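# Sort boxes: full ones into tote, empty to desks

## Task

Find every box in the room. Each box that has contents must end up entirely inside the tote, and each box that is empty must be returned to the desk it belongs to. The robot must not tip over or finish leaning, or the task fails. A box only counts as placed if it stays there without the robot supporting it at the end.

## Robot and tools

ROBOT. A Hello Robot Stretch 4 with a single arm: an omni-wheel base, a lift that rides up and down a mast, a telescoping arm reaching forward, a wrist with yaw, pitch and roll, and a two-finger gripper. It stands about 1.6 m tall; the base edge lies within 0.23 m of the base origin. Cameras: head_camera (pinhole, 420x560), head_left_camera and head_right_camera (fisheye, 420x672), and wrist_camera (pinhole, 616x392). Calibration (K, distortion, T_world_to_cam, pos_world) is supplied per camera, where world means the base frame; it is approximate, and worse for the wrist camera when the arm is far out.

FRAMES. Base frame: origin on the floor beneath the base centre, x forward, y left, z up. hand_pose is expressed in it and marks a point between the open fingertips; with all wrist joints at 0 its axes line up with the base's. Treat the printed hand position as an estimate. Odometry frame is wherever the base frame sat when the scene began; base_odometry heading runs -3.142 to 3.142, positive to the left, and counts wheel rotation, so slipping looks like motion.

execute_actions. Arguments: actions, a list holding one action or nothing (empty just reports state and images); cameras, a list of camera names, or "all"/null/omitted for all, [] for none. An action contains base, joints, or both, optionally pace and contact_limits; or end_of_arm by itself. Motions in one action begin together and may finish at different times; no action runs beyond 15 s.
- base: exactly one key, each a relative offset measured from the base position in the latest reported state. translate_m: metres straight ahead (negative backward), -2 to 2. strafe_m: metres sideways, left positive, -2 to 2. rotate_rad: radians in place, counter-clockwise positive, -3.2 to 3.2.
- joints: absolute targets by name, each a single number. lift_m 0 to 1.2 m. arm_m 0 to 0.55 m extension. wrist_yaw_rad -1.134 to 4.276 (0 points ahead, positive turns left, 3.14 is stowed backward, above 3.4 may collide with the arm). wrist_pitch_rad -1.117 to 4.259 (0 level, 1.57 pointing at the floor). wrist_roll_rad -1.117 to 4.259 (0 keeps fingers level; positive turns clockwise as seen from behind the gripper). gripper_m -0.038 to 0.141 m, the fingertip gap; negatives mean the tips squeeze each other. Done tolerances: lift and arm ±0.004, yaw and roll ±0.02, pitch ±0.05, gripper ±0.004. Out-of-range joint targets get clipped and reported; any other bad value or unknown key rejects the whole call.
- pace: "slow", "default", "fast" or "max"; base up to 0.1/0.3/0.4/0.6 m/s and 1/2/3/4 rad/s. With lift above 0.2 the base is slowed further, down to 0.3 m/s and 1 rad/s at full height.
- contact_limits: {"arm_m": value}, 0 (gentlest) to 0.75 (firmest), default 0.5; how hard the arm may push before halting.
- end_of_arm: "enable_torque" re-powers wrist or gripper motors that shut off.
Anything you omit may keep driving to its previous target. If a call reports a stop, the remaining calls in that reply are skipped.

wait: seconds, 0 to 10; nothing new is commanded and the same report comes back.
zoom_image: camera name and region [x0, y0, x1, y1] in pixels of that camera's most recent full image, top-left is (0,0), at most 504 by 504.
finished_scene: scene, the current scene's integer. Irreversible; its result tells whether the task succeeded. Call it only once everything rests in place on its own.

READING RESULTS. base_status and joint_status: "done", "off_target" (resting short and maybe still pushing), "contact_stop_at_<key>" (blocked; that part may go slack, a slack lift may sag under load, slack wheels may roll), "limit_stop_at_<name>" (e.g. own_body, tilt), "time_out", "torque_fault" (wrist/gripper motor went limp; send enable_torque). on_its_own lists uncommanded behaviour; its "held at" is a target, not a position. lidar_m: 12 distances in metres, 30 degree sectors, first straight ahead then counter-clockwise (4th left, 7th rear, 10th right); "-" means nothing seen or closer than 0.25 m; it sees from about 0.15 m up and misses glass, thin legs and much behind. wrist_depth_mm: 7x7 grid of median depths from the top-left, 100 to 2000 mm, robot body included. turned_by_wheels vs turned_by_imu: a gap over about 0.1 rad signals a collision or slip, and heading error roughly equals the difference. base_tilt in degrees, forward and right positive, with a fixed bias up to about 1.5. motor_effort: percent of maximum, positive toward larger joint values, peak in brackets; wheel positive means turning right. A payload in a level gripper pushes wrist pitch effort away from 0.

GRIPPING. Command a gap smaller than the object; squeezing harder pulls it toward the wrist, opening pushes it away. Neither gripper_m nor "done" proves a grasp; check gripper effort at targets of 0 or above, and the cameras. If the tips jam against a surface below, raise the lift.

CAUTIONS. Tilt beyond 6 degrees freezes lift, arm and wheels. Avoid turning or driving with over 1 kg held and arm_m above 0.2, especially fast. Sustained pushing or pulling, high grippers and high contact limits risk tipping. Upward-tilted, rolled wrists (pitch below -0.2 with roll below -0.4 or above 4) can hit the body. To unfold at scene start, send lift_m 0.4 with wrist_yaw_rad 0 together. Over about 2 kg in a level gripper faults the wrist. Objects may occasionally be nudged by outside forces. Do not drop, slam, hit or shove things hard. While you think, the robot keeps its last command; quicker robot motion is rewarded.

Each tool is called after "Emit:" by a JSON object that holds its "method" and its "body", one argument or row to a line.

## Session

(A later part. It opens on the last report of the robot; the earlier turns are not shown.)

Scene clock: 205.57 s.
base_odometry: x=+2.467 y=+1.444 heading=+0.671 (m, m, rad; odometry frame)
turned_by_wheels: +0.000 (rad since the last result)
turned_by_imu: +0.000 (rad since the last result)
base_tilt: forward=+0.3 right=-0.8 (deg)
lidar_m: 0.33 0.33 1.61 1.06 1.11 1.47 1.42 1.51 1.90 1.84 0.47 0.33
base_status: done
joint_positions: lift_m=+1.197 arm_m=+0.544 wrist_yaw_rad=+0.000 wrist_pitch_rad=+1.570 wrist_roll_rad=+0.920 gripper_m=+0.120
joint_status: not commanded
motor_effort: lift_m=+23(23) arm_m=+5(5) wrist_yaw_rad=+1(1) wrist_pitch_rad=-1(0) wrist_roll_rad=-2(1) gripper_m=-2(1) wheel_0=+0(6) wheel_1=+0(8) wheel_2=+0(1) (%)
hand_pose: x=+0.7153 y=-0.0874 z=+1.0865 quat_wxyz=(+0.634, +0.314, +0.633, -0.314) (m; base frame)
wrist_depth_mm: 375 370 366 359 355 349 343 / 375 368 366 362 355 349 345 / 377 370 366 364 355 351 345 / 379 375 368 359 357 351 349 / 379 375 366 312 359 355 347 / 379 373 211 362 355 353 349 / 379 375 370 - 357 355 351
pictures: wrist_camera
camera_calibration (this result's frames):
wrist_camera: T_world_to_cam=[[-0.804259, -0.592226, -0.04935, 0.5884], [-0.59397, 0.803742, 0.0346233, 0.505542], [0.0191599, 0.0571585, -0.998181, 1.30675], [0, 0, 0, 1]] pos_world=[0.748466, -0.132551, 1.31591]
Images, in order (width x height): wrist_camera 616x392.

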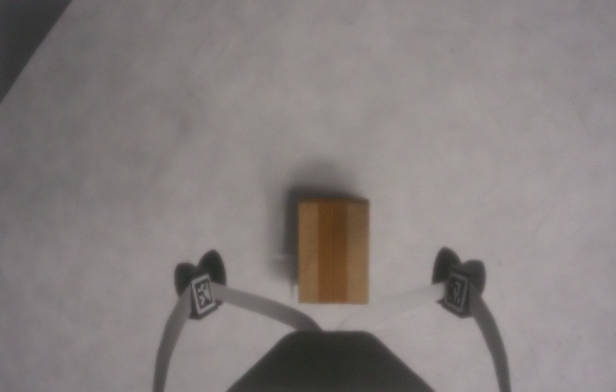

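Aligned; weighing the third box.

Emit:
{"method": "execute_actions", "body": {
  "actions": [
    {"joints":{"lift_m":1.088}}
  ],
  "cameras": []
}}

Emit:
{"method": "execute_actions", "body": {
  "actions": [
    {"joints":{"gripper_m":0.01}}
  ],
  "cameras": ["wrist_camera"]
}}

Emit:
{"method": "execute_actions", "body": {
  "actions": [
    {"joints":{"lift_m":1.19}}
  ],
  "cameras": []
}}

Emit:
{"method": "execute_actions", "body": {
  "actions": [
    {"joints":{"wrist_pitch_rad":0.3,"arm_m":0.45}}
  ],
  "cameras": ["wrist_camera"]
}}

Emit:
{"method": "wait", "body": {
  "seconds": 0
}}

Scene clock: 209.97 s.
base_odometry: x=+2.467 y=+1.444 heading=+0.671 (m, m, rad; odometry frame)
turned_by_wheels: +0.000 (rad since the last result)
turned_by_imu: -0.001 (rad since the last result)
base_tilt: forward=+0.3 right=-0.6 (deg)
lidar_m: 0.31 0.34 1.59 1.05 1.11 1.48 1.42 1.51 1.90 1.83 0.49 0.33
base_status: not commanded
joint_positions: lift_m=+1.088 arm_m=+0.544 wrist_yaw_rad=+0.000 wrist_pitch_rad=+1.570 wrist_roll_rad=+0.920 gripper_m=+0.120
joint_status: all done
motor_effort: lift_m=+17(23) arm_m=+5(5) wrist_yaw_rad=+1(1) wrist_pitch_rad=+0(1) wrist_roll_rad=-2(2) gripper_m=+0(0) wheel_0=+0(0) wheel_1=+1(1) wheel_2=+0(0) (%)
hand_pose: x=+0.7153 y=-0.0874 z=+0.9780 quat_wxyz=(+0.634, +0.314, +0.633, -0.314) (m; base frame)
wrist_depth_mm: 263 259 256 251 248 244 - / 264 259 256 253 249 245 242 / 265 262 255 253 250 246 244 / 264 262 257 252 249 247 245 / 265 262 257 204 249 246 245 / 266 263 211 204 202 246 246 / 266 264 260 - 251 249 -
pictures: none
No camera images: the call's "cameras" was empty. Leave "cameras" out to get every camera's image.

Scene clock: 211.93 s.
base_odometry: x=+2.467 y=+1.444 heading=+0.671 (m, m, rad; odometry frame)
turned_by_wheels: +0.000 (rad since the last result)
turned_by_imu: +0.000 (rad since the last result)
base_tilt: forward=+0.2 right=-0.9 (deg)
lidar_m: 0.32 0.35 1.60 1.06 1.12 1.49 1.42 1.47 1.91 1.81 0.45 0.34
base_status: not commanded
joint_positions: lift_m=+1.088 arm_m=+0.544 wrist_yaw_rad=+0.000 wrist_pitch_rad=+1.570 wrist_roll_rad=+0.920 gripper_m=+0.010
joint_status: all done
motor_effort: lift_m=+17(17) arm_m=+5(5) wrist_yaw_rad=+1(0) wrist_pitch_rad=-1(1) wrist_roll_rad=-2(1) gripper_m=-18(19) wheel_0=+0(0) wheel_1=+0(0) wheel_2=+0(0) (%)
hand_pose: x=+0.7153 y=-0.0874 z=+0.9780 quat_wxyz=(+0.634, +0.314, +0.633, -0.314) (m; base frame)
wrist_depth_mm: 263 258 256 252 248 244 - / 264 259 256 253 249 245 242 / 264 260 257 253 249 246 245 / 264 260 257 253 249 246 244 / 265 260 257 189 191 247 246 / 266 263 188 189 187 176 246 / 267 264 259 - 250 249 -
pictures: wrist_camera
camera_calibration (this result's frames):
wrist_camera: T_world_to_cam=[[-0.804258, -0.592227, -0.0493499, 0.583048], [-0.593971, 0.803741, 0.0346234, 0.509301], [0.0191596, 0.0571586, -0.998181, 1.19845], [0, 0, 0, 1]] pos_world=[0.748469, -0.132551, 1.20741]
Images, in order (width x height): wrist_camera 616x392.

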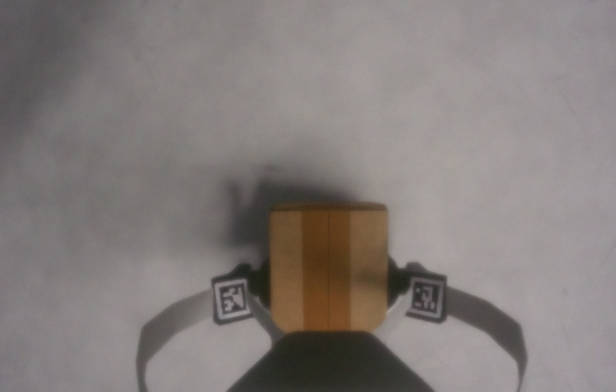

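Scene clock: 213.40 s.
base_odometry: x=+2.467 y=+1.444 heading=+0.671 (m, m, rad; odometry frame)
turned_by_wheels: +0.000 (rad since the last result)
turned_by_imu: +0.000 (rad since the last result)
base_tilt: forward=+0.4 right=-0.7 (deg)
lidar_m: 0.32 0.34 1.60 1.07 1.11 1.48 1.42 1.51 1.90 1.83 0.47 0.34
base_status: not commanded
joint_positions: lift_m=+1.190 arm_m=+0.544 wrist_yaw_rad=+0.000 wrist_pitch_rad=+1.570 wrist_roll_rad=+0.920 gripper_m=+0.010
joint_status: all done
motor_effort: lift_m=+24(25) arm_m=+5(5) wrist_yaw_rad=+1(2) wrist_pitch_rad=+0(1) wrist_roll_rad=-2(1) gripper_m=-20(20) wheel_0=+0(0) wheel_1=+1(1) wheel_2=+0(0) (%)
hand_pose: x=+0.7153 y=-0.0874 z=+1.0795 quat_wxyz=(+0.634, +0.314, +0.633, -0.314) (m; base frame)
wrist_depth_mm: 370 364 359 353 349 343 336 / 368 364 359 351 349 345 338 / 370 366 357 355 349 345 340 / 370 368 362 353 351 347 340 / 370 368 362 189 191 345 342 / 370 368 188 189 187 176 342 / 373 368 364 - 351 349 342
pictures: none
No camera images: the call's "cameras" was empty. Leave "cameras" out to get every camera's image.

Scene clock: 214.70 s.
base_odometry: x=+2.467 y=+1.444 heading=+0.671 (m, m, rad; odometry frame)
turned_by_wheels: +0.000 (rad since the last result)
turned_by_imu: +0.000 (rad since the last result)
base_tilt: forward=+0.3 right=-0.7 (deg)
lidar_m: 0.32 0.35 1.60 1.06 1.10 1.49 1.42 1.50 1.90 1.83 0.47 0.34
base_status: not commanded
joint_positions: lift_m=+1.190 arm_m=+0.451 wrist_yaw_rad=+0.000 wrist_pitch_rad=+0.303 wrist_roll_rad=+0.920 gripper_m=+0.010
joint_status: all done
motor_effort: lift_m=+24(24) arm_m=-6(6) wrist_yaw_rad=+1(0) wrist_pitch_rad=-10(14) wrist_roll_rad=-1(3) gripper_m=-21(19) wheel_0=+0(0) wheel_1=+0(0) wheel_2=+0(0) (%)
hand_pose: x=+0.8972 y=-0.0874 z=+1.2819 quat_wxyz=(+0.886, +0.439, +0.135, -0.067) (m; base frame)
wrist_depth_mm: 373 384 397 415 427 449 469 / 377 394 410 427 442 466 484 / 392 407 424 439 462 484 504 / 404 421 439 449 469 500 517 / 421 433 449 189 191 517 477 / 433 445 188 189 187 177 436 / 445 459 484 - 535 466 402
pictures: wrist_camera
camera_calibration (this result's frames):
wrist_camera: T_world_to_cam=[[-0.193523, -0.59217, -0.78223, 1.13589], [-0.210781, 0.803779, -0.556337, 1.02057], [0.958186, 0.0572155, -0.280368, -0.264364], [0, 0, 0, 1]] pos_world=[0.688247, -0.132549, 1.38219]
Images, in order (width x height): wrist_camera 616x392.

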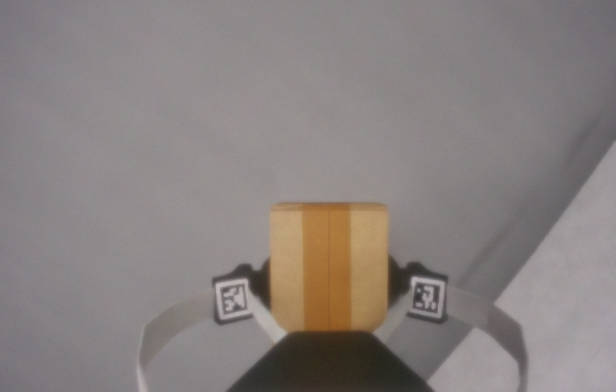

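Scene clock: 214.70 s.
base_odometry: x=+2.467 y=+1.444 heading=+0.671 (m, m, rad; odometry frame)
turned_by_wheels: +0.000 (rad since the last result)
turned_by_imu: +0.000 (rad since the last result)
base_tilt: forward=+0.3 right=-0.7 (deg)
lidar_m: 0.32 0.35 1.60 1.06 1.10 1.49 1.42 1.50 1.90 1.83 0.47 0.34
base_status: not commanded
joint_positions: lift_m=+1.190 arm_m=+0.451 wrist_yaw_rad=+0.000 wrist_pitch_rad=+0.303 wrist_roll_rad=+0.920 gripper_m=+0.010
joint_status: all done
motor_effort: lift_m=+24(24) arm_m=-6(6) wrist_yaw_rad=+1(0) wrist_pitch_rad=-10(14) wrist_roll_rad=-1(3) gripper_m=-21(19) wheel_0=+0(0) wheel_1=+0(0) wheel_2=+0(0) (%)
hand_pose: x=+0.8972 y=-0.0874 z=+1.2819 quat_wxyz=(+0.886, +0.439, +0.135, -0.067) (m; base frame)
wrist_depth_mm: 373 384 397 415 427 449 469 / 377 394 410 427 442 466 484 / 392 407 424 439 462 484 504 / 404 421 439 449 469 500 517 / 421 433 449 189 191 517 477 / 433 445 188 189 187 177 436 / 445 459 484 - 535 466 402
pictures: head_camera, head_left_camera, head_right_camera, wrist_camera
camera_calibration (this result's frames):
wrist_camera: T_world_to_cam=[[-0.193523, -0.59217, -0.78223, 1.13589], [-0.210781, 0.803779, -0.556337, 1.02057], [0.958186, 0.0572155, -0.280368, -0.264364], [0, 0, 0, 1]] pos_world=[0.688247, -0.132549, 1.38219]
Images, in order (width x height): head_camera 420x560, head_left_camera 420x672, head_right_camera 420x672, wrist_camera 616x392.

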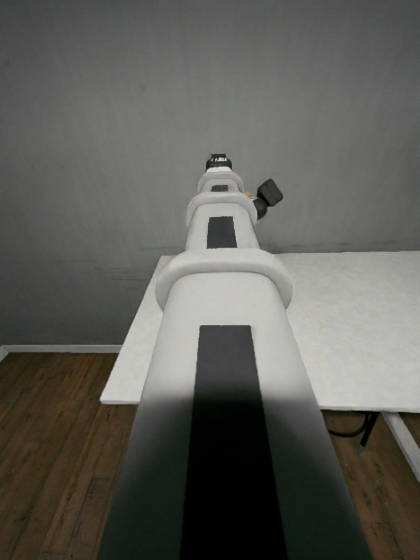

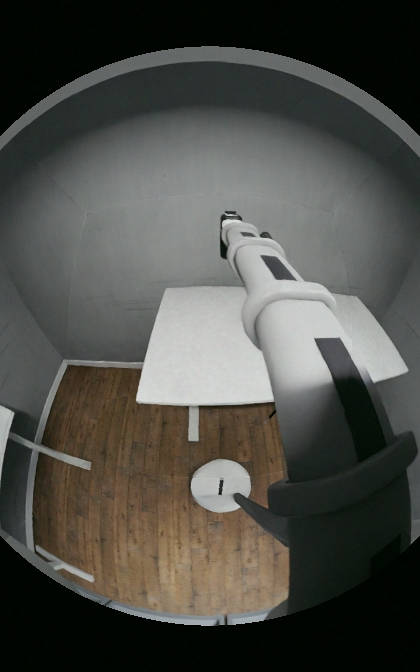

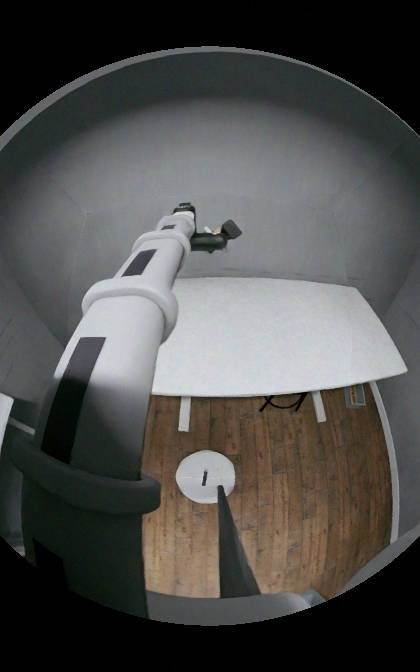

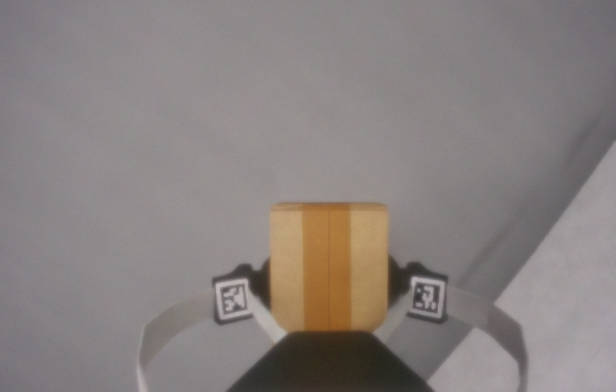

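Effort is −10, the same as an empty box, so it goes back on the desk.

Emit:
{"method": "execute_actions", "body": {
  "actions": [
    {"joints":{"wrist_pitch_rad":1.57}}
  ],
  "cameras": []
}}

Emit:
{"method": "execute_actions", "body": {
  "actions": [
    {"joints":{"lift_m":1.091}}
  ],
  "cameras": ["wrist_camera"]
}}

Emit:
{"method": "execute_actions", "body": {
  "actions": [
    {"joints":{"gripper_m":0.12}}
  ],
  "cameras": []
}}

Emit:
{"method": "execute_actions", "body": {
  "actions": [
    {"joints":{"lift_m":1.19},"pace":"fast"}
  ]
}}

Scene clock: 219.03 s.
base_odometry: x=+2.467 y=+1.444 heading=+0.671 (m, m, rad; odometry frame)
turned_by_wheels: +0.000 (rad since the last result)
turned_by_imu: -0.001 (rad since the last result)
base_tilt: forward=+0.3 right=-0.8 (deg)
lidar_m: 0.32 0.34 1.59 1.06 1.12 1.48 1.41 1.50 1.92 1.84 0.47 0.35
base_status: not commanded
joint_positions: lift_m=+1.190 arm_m=+0.451 wrist_yaw_rad=+0.000 wrist_pitch_rad=+1.570 wrist_roll_rad=+0.920 gripper_m=+0.010
joint_status: all done
motor_effort: lift_m=+24(24) arm_m=-5(5) wrist_yaw_rad=+1(1) wrist_pitch_rad=+1(4) wrist_roll_rad=-2(2) gripper_m=-19(18) wheel_0=+0(0) wheel_1=+0(1) wheel_2=+0(0) (%)
hand_pose: x=+0.6221 y=-0.0874 z=+1.0795 quat_wxyz=(+0.634, +0.314, +0.633, -0.314) (m; base frame)
wrist_depth_mm: 368 364 357 353 347 343 338 / 368 362 359 353 349 343 338 / 368 364 359 353 349 345 340 / 370 366 362 353 349 347 342 / 370 366 359 189 191 345 342 / 375 368 188 189 187 176 345 / 373 370 364 - 351 349 342
pictures: none
No camera images: the call's "cameras" was empty. Leave "cameras" out to get every camera's image.

Scene clock: 220.47 s.
base_odometry: x=+2.467 y=+1.444 heading=+0.671 (m, m, rad; odometry frame)
turned_by_wheels: +0.000 (rad since the last result)
turned_by_imu: +0.000 (rad since the last result)
base_tilt: forward=+0.4 right=-0.6 (deg)
lidar_m: 0.32 0.34 1.57 1.06 1.13 1.49 1.43 1.49 1.92 1.83 0.46 0.34
base_status: not commanded
joint_positions: lift_m=+1.091 arm_m=+0.451 wrist_yaw_rad=+0.000 wrist_pitch_rad=+1.570 wrist_roll_rad=+0.920 gripper_m=+0.010
joint_status: all done
motor_effort: lift_m=+17(23) arm_m=-5(5) wrist_yaw_rad=+1(1) wrist_pitch_rad=+0(0) wrist_roll_rad=-1(1) gripper_m=-18(20) wheel_0=+0(0) wheel_1=+1(1) wheel_2=+0(0) (%)
hand_pose: x=+0.6221 y=-0.0874 z=+0.9810 quat_wxyz=(+0.634, +0.314, +0.633, -0.314) (m; base frame)
wrist_depth_mm: 266 263 259 255 252 248 - / 266 263 260 256 251 248 245 / 267 265 259 256 253 250 247 / 268 264 260 255 253 250 246 / 270 264 262 189 191 251 248 / 268 265 189 189 187 176 248 / 270 266 262 - 255 251 -
pictures: wrist_camera
camera_calibration (this result's frames):
wrist_camera: T_world_to_cam=[[-0.804298, -0.592167, -0.0494317, 0.508334], [-0.593914, 0.803786, 0.0345629, 0.453856], [0.0192655, 0.0571571, -0.998179, 1.20315], [0, 0, 0, 1]] pos_world=[0.655224, -0.132553, 1.2104]
Images, in order (width x height): wrist_camera 616x392.

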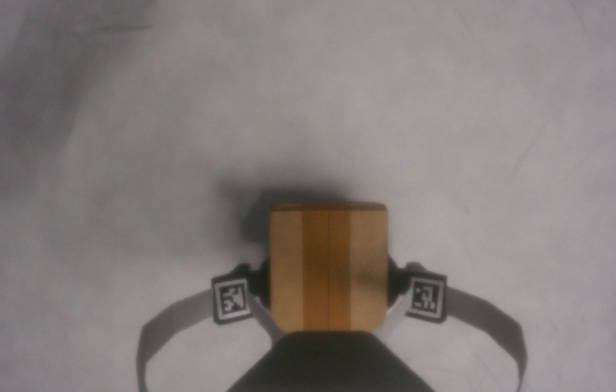

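Scene clock: 222.43 s.
base_odometry: x=+2.467 y=+1.444 heading=+0.671 (m, m, rad; odometry frame)
turned_by_wheels: +0.000 (rad since the last result)
turned_by_imu: +0.000 (rad since the last result)
base_tilt: forward=+0.3 right=-0.7 (deg)
lidar_m: 0.32 0.33 1.58 1.07 1.12 1.49 1.41 1.50 1.90 1.84 0.48 0.32
base_status: not commanded
joint_positions: lift_m=+1.091 arm_m=+0.451 wrist_yaw_rad=+0.000 wrist_pitch_rad=+1.570 wrist_roll_rad=+0.920 gripper_m=+0.120
joint_status: all done
motor_effort: lift_m=+17(17) arm_m=-5(5) wrist_yaw_rad=+1(2) wrist_pitch_rad=+1(1) wrist_roll_rad=-1(1) gripper_m=+0(20) wheel_0=+0(0) wheel_1=+1(0) wheel_2=+0(0) (%)
hand_pose: x=+0.6221 y=-0.0874 z=+0.9810 quat_wxyz=(+0.634, +0.314, +0.633, -0.314) (m; base frame)
wrist_depth_mm: 265 262 258 255 252 248 - / 266 263 259 256 252 249 246 / 268 264 259 254 254 249 246 / 267 265 259 256 252 250 247 / 268 265 259 208 253 250 248 / 270 265 211 208 206 249 248 / 270 267 263 - 255 252 -
pictures: none
No camera images: the call's "cameras" was empty. Leave "cameras" out to get every camera's image.

Scene clock: 223.60 s.
base_odometry: x=+2.467 y=+1.444 heading=+0.671 (m, m, rad; odometry frame)
turned_by_wheels: +0.000 (rad since the last result)
turned_by_imu: +0.000 (rad since the last result)
base_tilt: forward=+0.3 right=-0.7 (deg)
lidar_m: 0.32 0.35 1.60 1.07 1.10 1.47 1.42 1.51 1.91 1.84 0.47 0.33
base_status: not commanded
joint_positions: lift_m=+1.190 arm_m=+0.451 wrist_yaw_rad=+0.000 wrist_pitch_rad=+1.570 wrist_roll_rad=+0.920 gripper_m=+0.120
joint_status: all done
motor_effort: lift_m=+24(25) arm_m=-5(5) wrist_yaw_rad=+1(1) wrist_pitch_rad=-1(1) wrist_roll_rad=-1(0) gripper_m=-1(1) wheel_0=+0(0) wheel_1=+1(1) wheel_2=+0(0) (%)
hand_pose: x=+0.6221 y=-0.0874 z=+1.0795 quat_wxyz=(+0.634, +0.314, +0.633, -0.314) (m; base frame)
wrist_depth_mm: 366 364 357 355 349 345 340 / 368 364 359 355 349 343 340 / 370 366 359 355 351 345 340 / 370 368 359 353 351 347 342 / 373 368 359 304 349 343 345 / 375 366 211 306 351 342 343 / 375 366 362 - 351 351 343
pictures: head_camera, head_left_camera, head_right_camera, wrist_camera
camera_calibration (this result's frames):
wrist_camera: T_world_to_cam=[[-0.804301, -0.592167, -0.0493785, 0.513129], [-0.593912, 0.803786, 0.0346022, 0.450395], [0.0191995, 0.0571571, -0.998181, 1.3015], [0, 0, 0, 1]] pos_world=[0.655217, -0.132553, 1.30889]
Images, in order (width x height): head_camera 420x560, head_left_camera 420x672, head_right_camera 420x672, wrist_camera 616x392.

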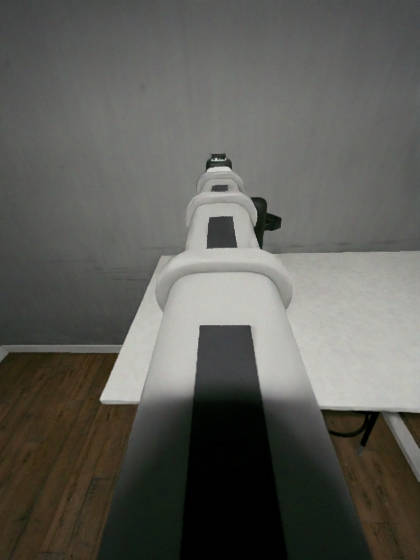

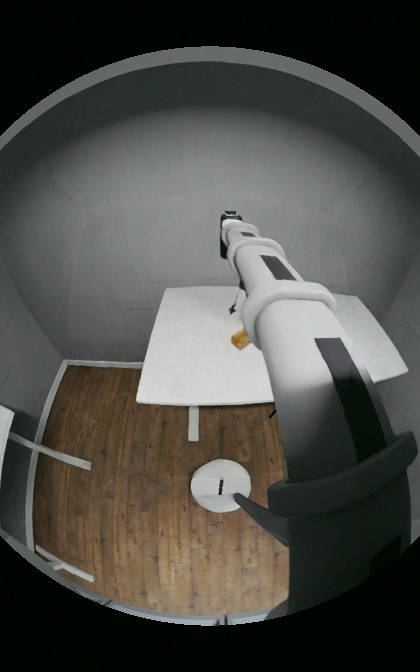

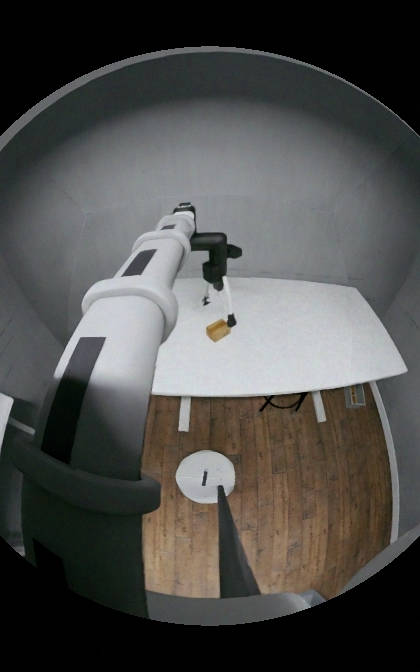

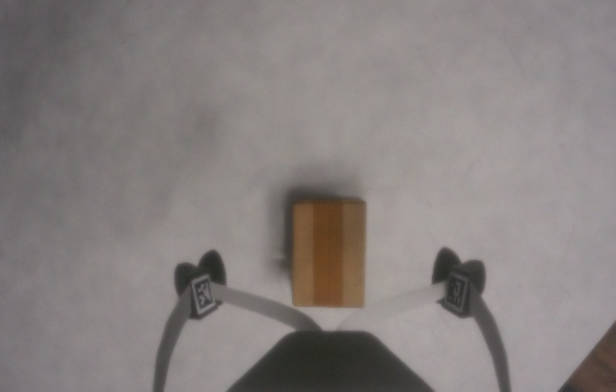

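Emit:
{"method": "execute_actions", "body": {
  "actions": [
    {"base":{"translate_m":-0.3},"joints":{"arm_m":0.01},"pace":"fast"}
  ],
  "cameras": []
}}

Emit:
{"method": "execute_actions", "body": {
  "actions": [
    {"base":{"rotate_rad":1.9},"pace":"fast"}
  ],
  "cameras": ["head_camera","head_left_camera","head_right_camera"]
}}

Scene clock: 228.83 s.
base_odometry: x=+2.233 y=+1.258 heading=+0.671 (m, m, rad; odometry frame)
turned_by_wheels: +0.000 (rad since the last result)
turned_by_imu: -0.002 (rad since the last result)
base_tilt: forward=+0.3 right=-0.8 (deg)
lidar_m: 0.61 0.66 1.12 1.04 1.10 1.17 1.12 1.18 1.87 1.82 0.87 0.66
base_status: done
joint_positions: lift_m=+1.190 arm_m=+0.011 wrist_yaw_rad=+0.000 wrist_pitch_rad=+1.570 wrist_roll_rad=+0.920 gripper_m=+0.120
joint_status: all done
motor_effort: lift_m=+23(24) arm_m=-5(4) wrist_yaw_rad=+2(0) wrist_pitch_rad=-1(3) wrist_roll_rad=+0(2) gripper_m=+0(1) wheel_0=-2(7) wheel_1=-2(8) wheel_2=+0(9) (%)
hand_pose: x=+0.1819 y=-0.0874 z=+1.0795 quat_wxyz=(+0.634, +0.314, +0.633, -0.314) (m; base frame)
wrist_depth_mm: 1336 1336 1281 1281 1281 1255 1255 / 1336 1336 1308 1281 1281 1255 1229 / 1366 1336 1308 1281 1281 1255 1229 / 1366 1366 1336 1281 1281 1255 1255 / 1336 1366 1366 1098 1098 1255 1255 / 1366 1336 211 1078 1060 535 1255 / 1366 1336 1366 - 1281 1281 1281
pictures: none
No camera images: the call's "cameras" was empty. Leave "cameras" out to get every camera's image.

Scene clock: 231.97 s.
base_odometry: x=+2.232 y=+1.258 heading=+2.570 (m, m, rad; odometry frame)
turned_by_wheels: +1.900 (rad since the last result)
turned_by_imu: +1.872 (rad since the last result)
base_tilt: forward=+0.2 right=-0.7 (deg)
lidar_m: 1.07 1.24 1.11 1.12 1.36 1.83 1.61 0.70 0.61 0.62 1.70 1.06
base_status: done
joint_positions: lift_m=+1.190 arm_m=+0.011 wrist_yaw_rad=+0.000 wrist_pitch_rad=+1.570 wrist_roll_rad=+0.920 gripper_m=+0.120
joint_status: not commanded
motor_effort: lift_m=+23(23) arm_m=-5(5) wrist_yaw_rad=+1(1) wrist_pitch_rad=-5(2) wrist_roll_rad=-1(1) gripper_m=-1(1) wheel_0=-2(5) wheel_1=-3(4) wheel_2=-1(5) (%)
hand_pose: x=+0.1819 y=-0.0874 z=+1.0795 quat_wxyz=(+0.634, +0.314, +0.633, -0.314) (m; base frame)
wrist_depth_mm: 1366 1336 1308 1308 1281 1229 1281 / 1366 1336 1336 1281 1281 1255 1255 / 1366 1336 1308 1308 1281 1255 1281 / 1336 1336 1308 1336 1281 1281 1255 / 1397 1336 1336 1078 1078 1281 1255 / 1336 1336 211 1098 1098 539 1229 / 1336 1366 1308 - 1281 1255 1229
pictures: head_camera, head_left_camera, head_right_camera
Images, in order (width x height): head_camera 420x560, head_left_camera 420x672, head_right_camera 420x672.

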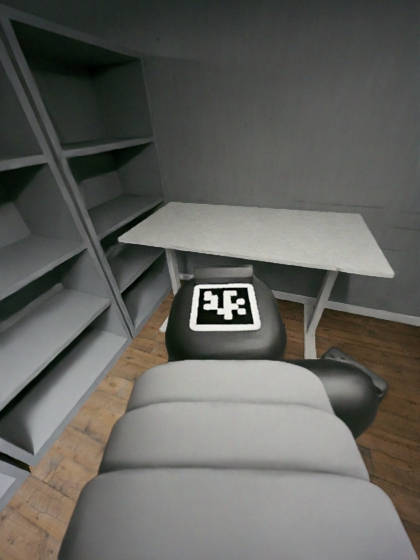

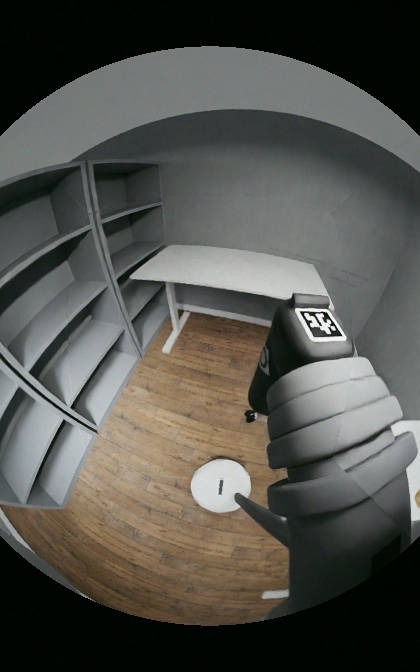

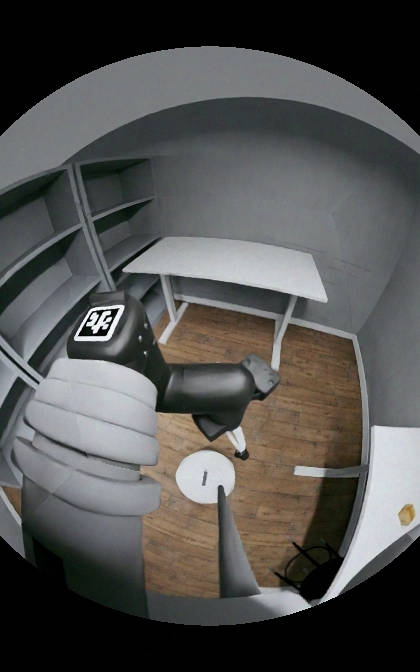

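Emit:
{"method": "finished_scene", "body": {
  "scene": 2
}}

The scene is finished: the task was done.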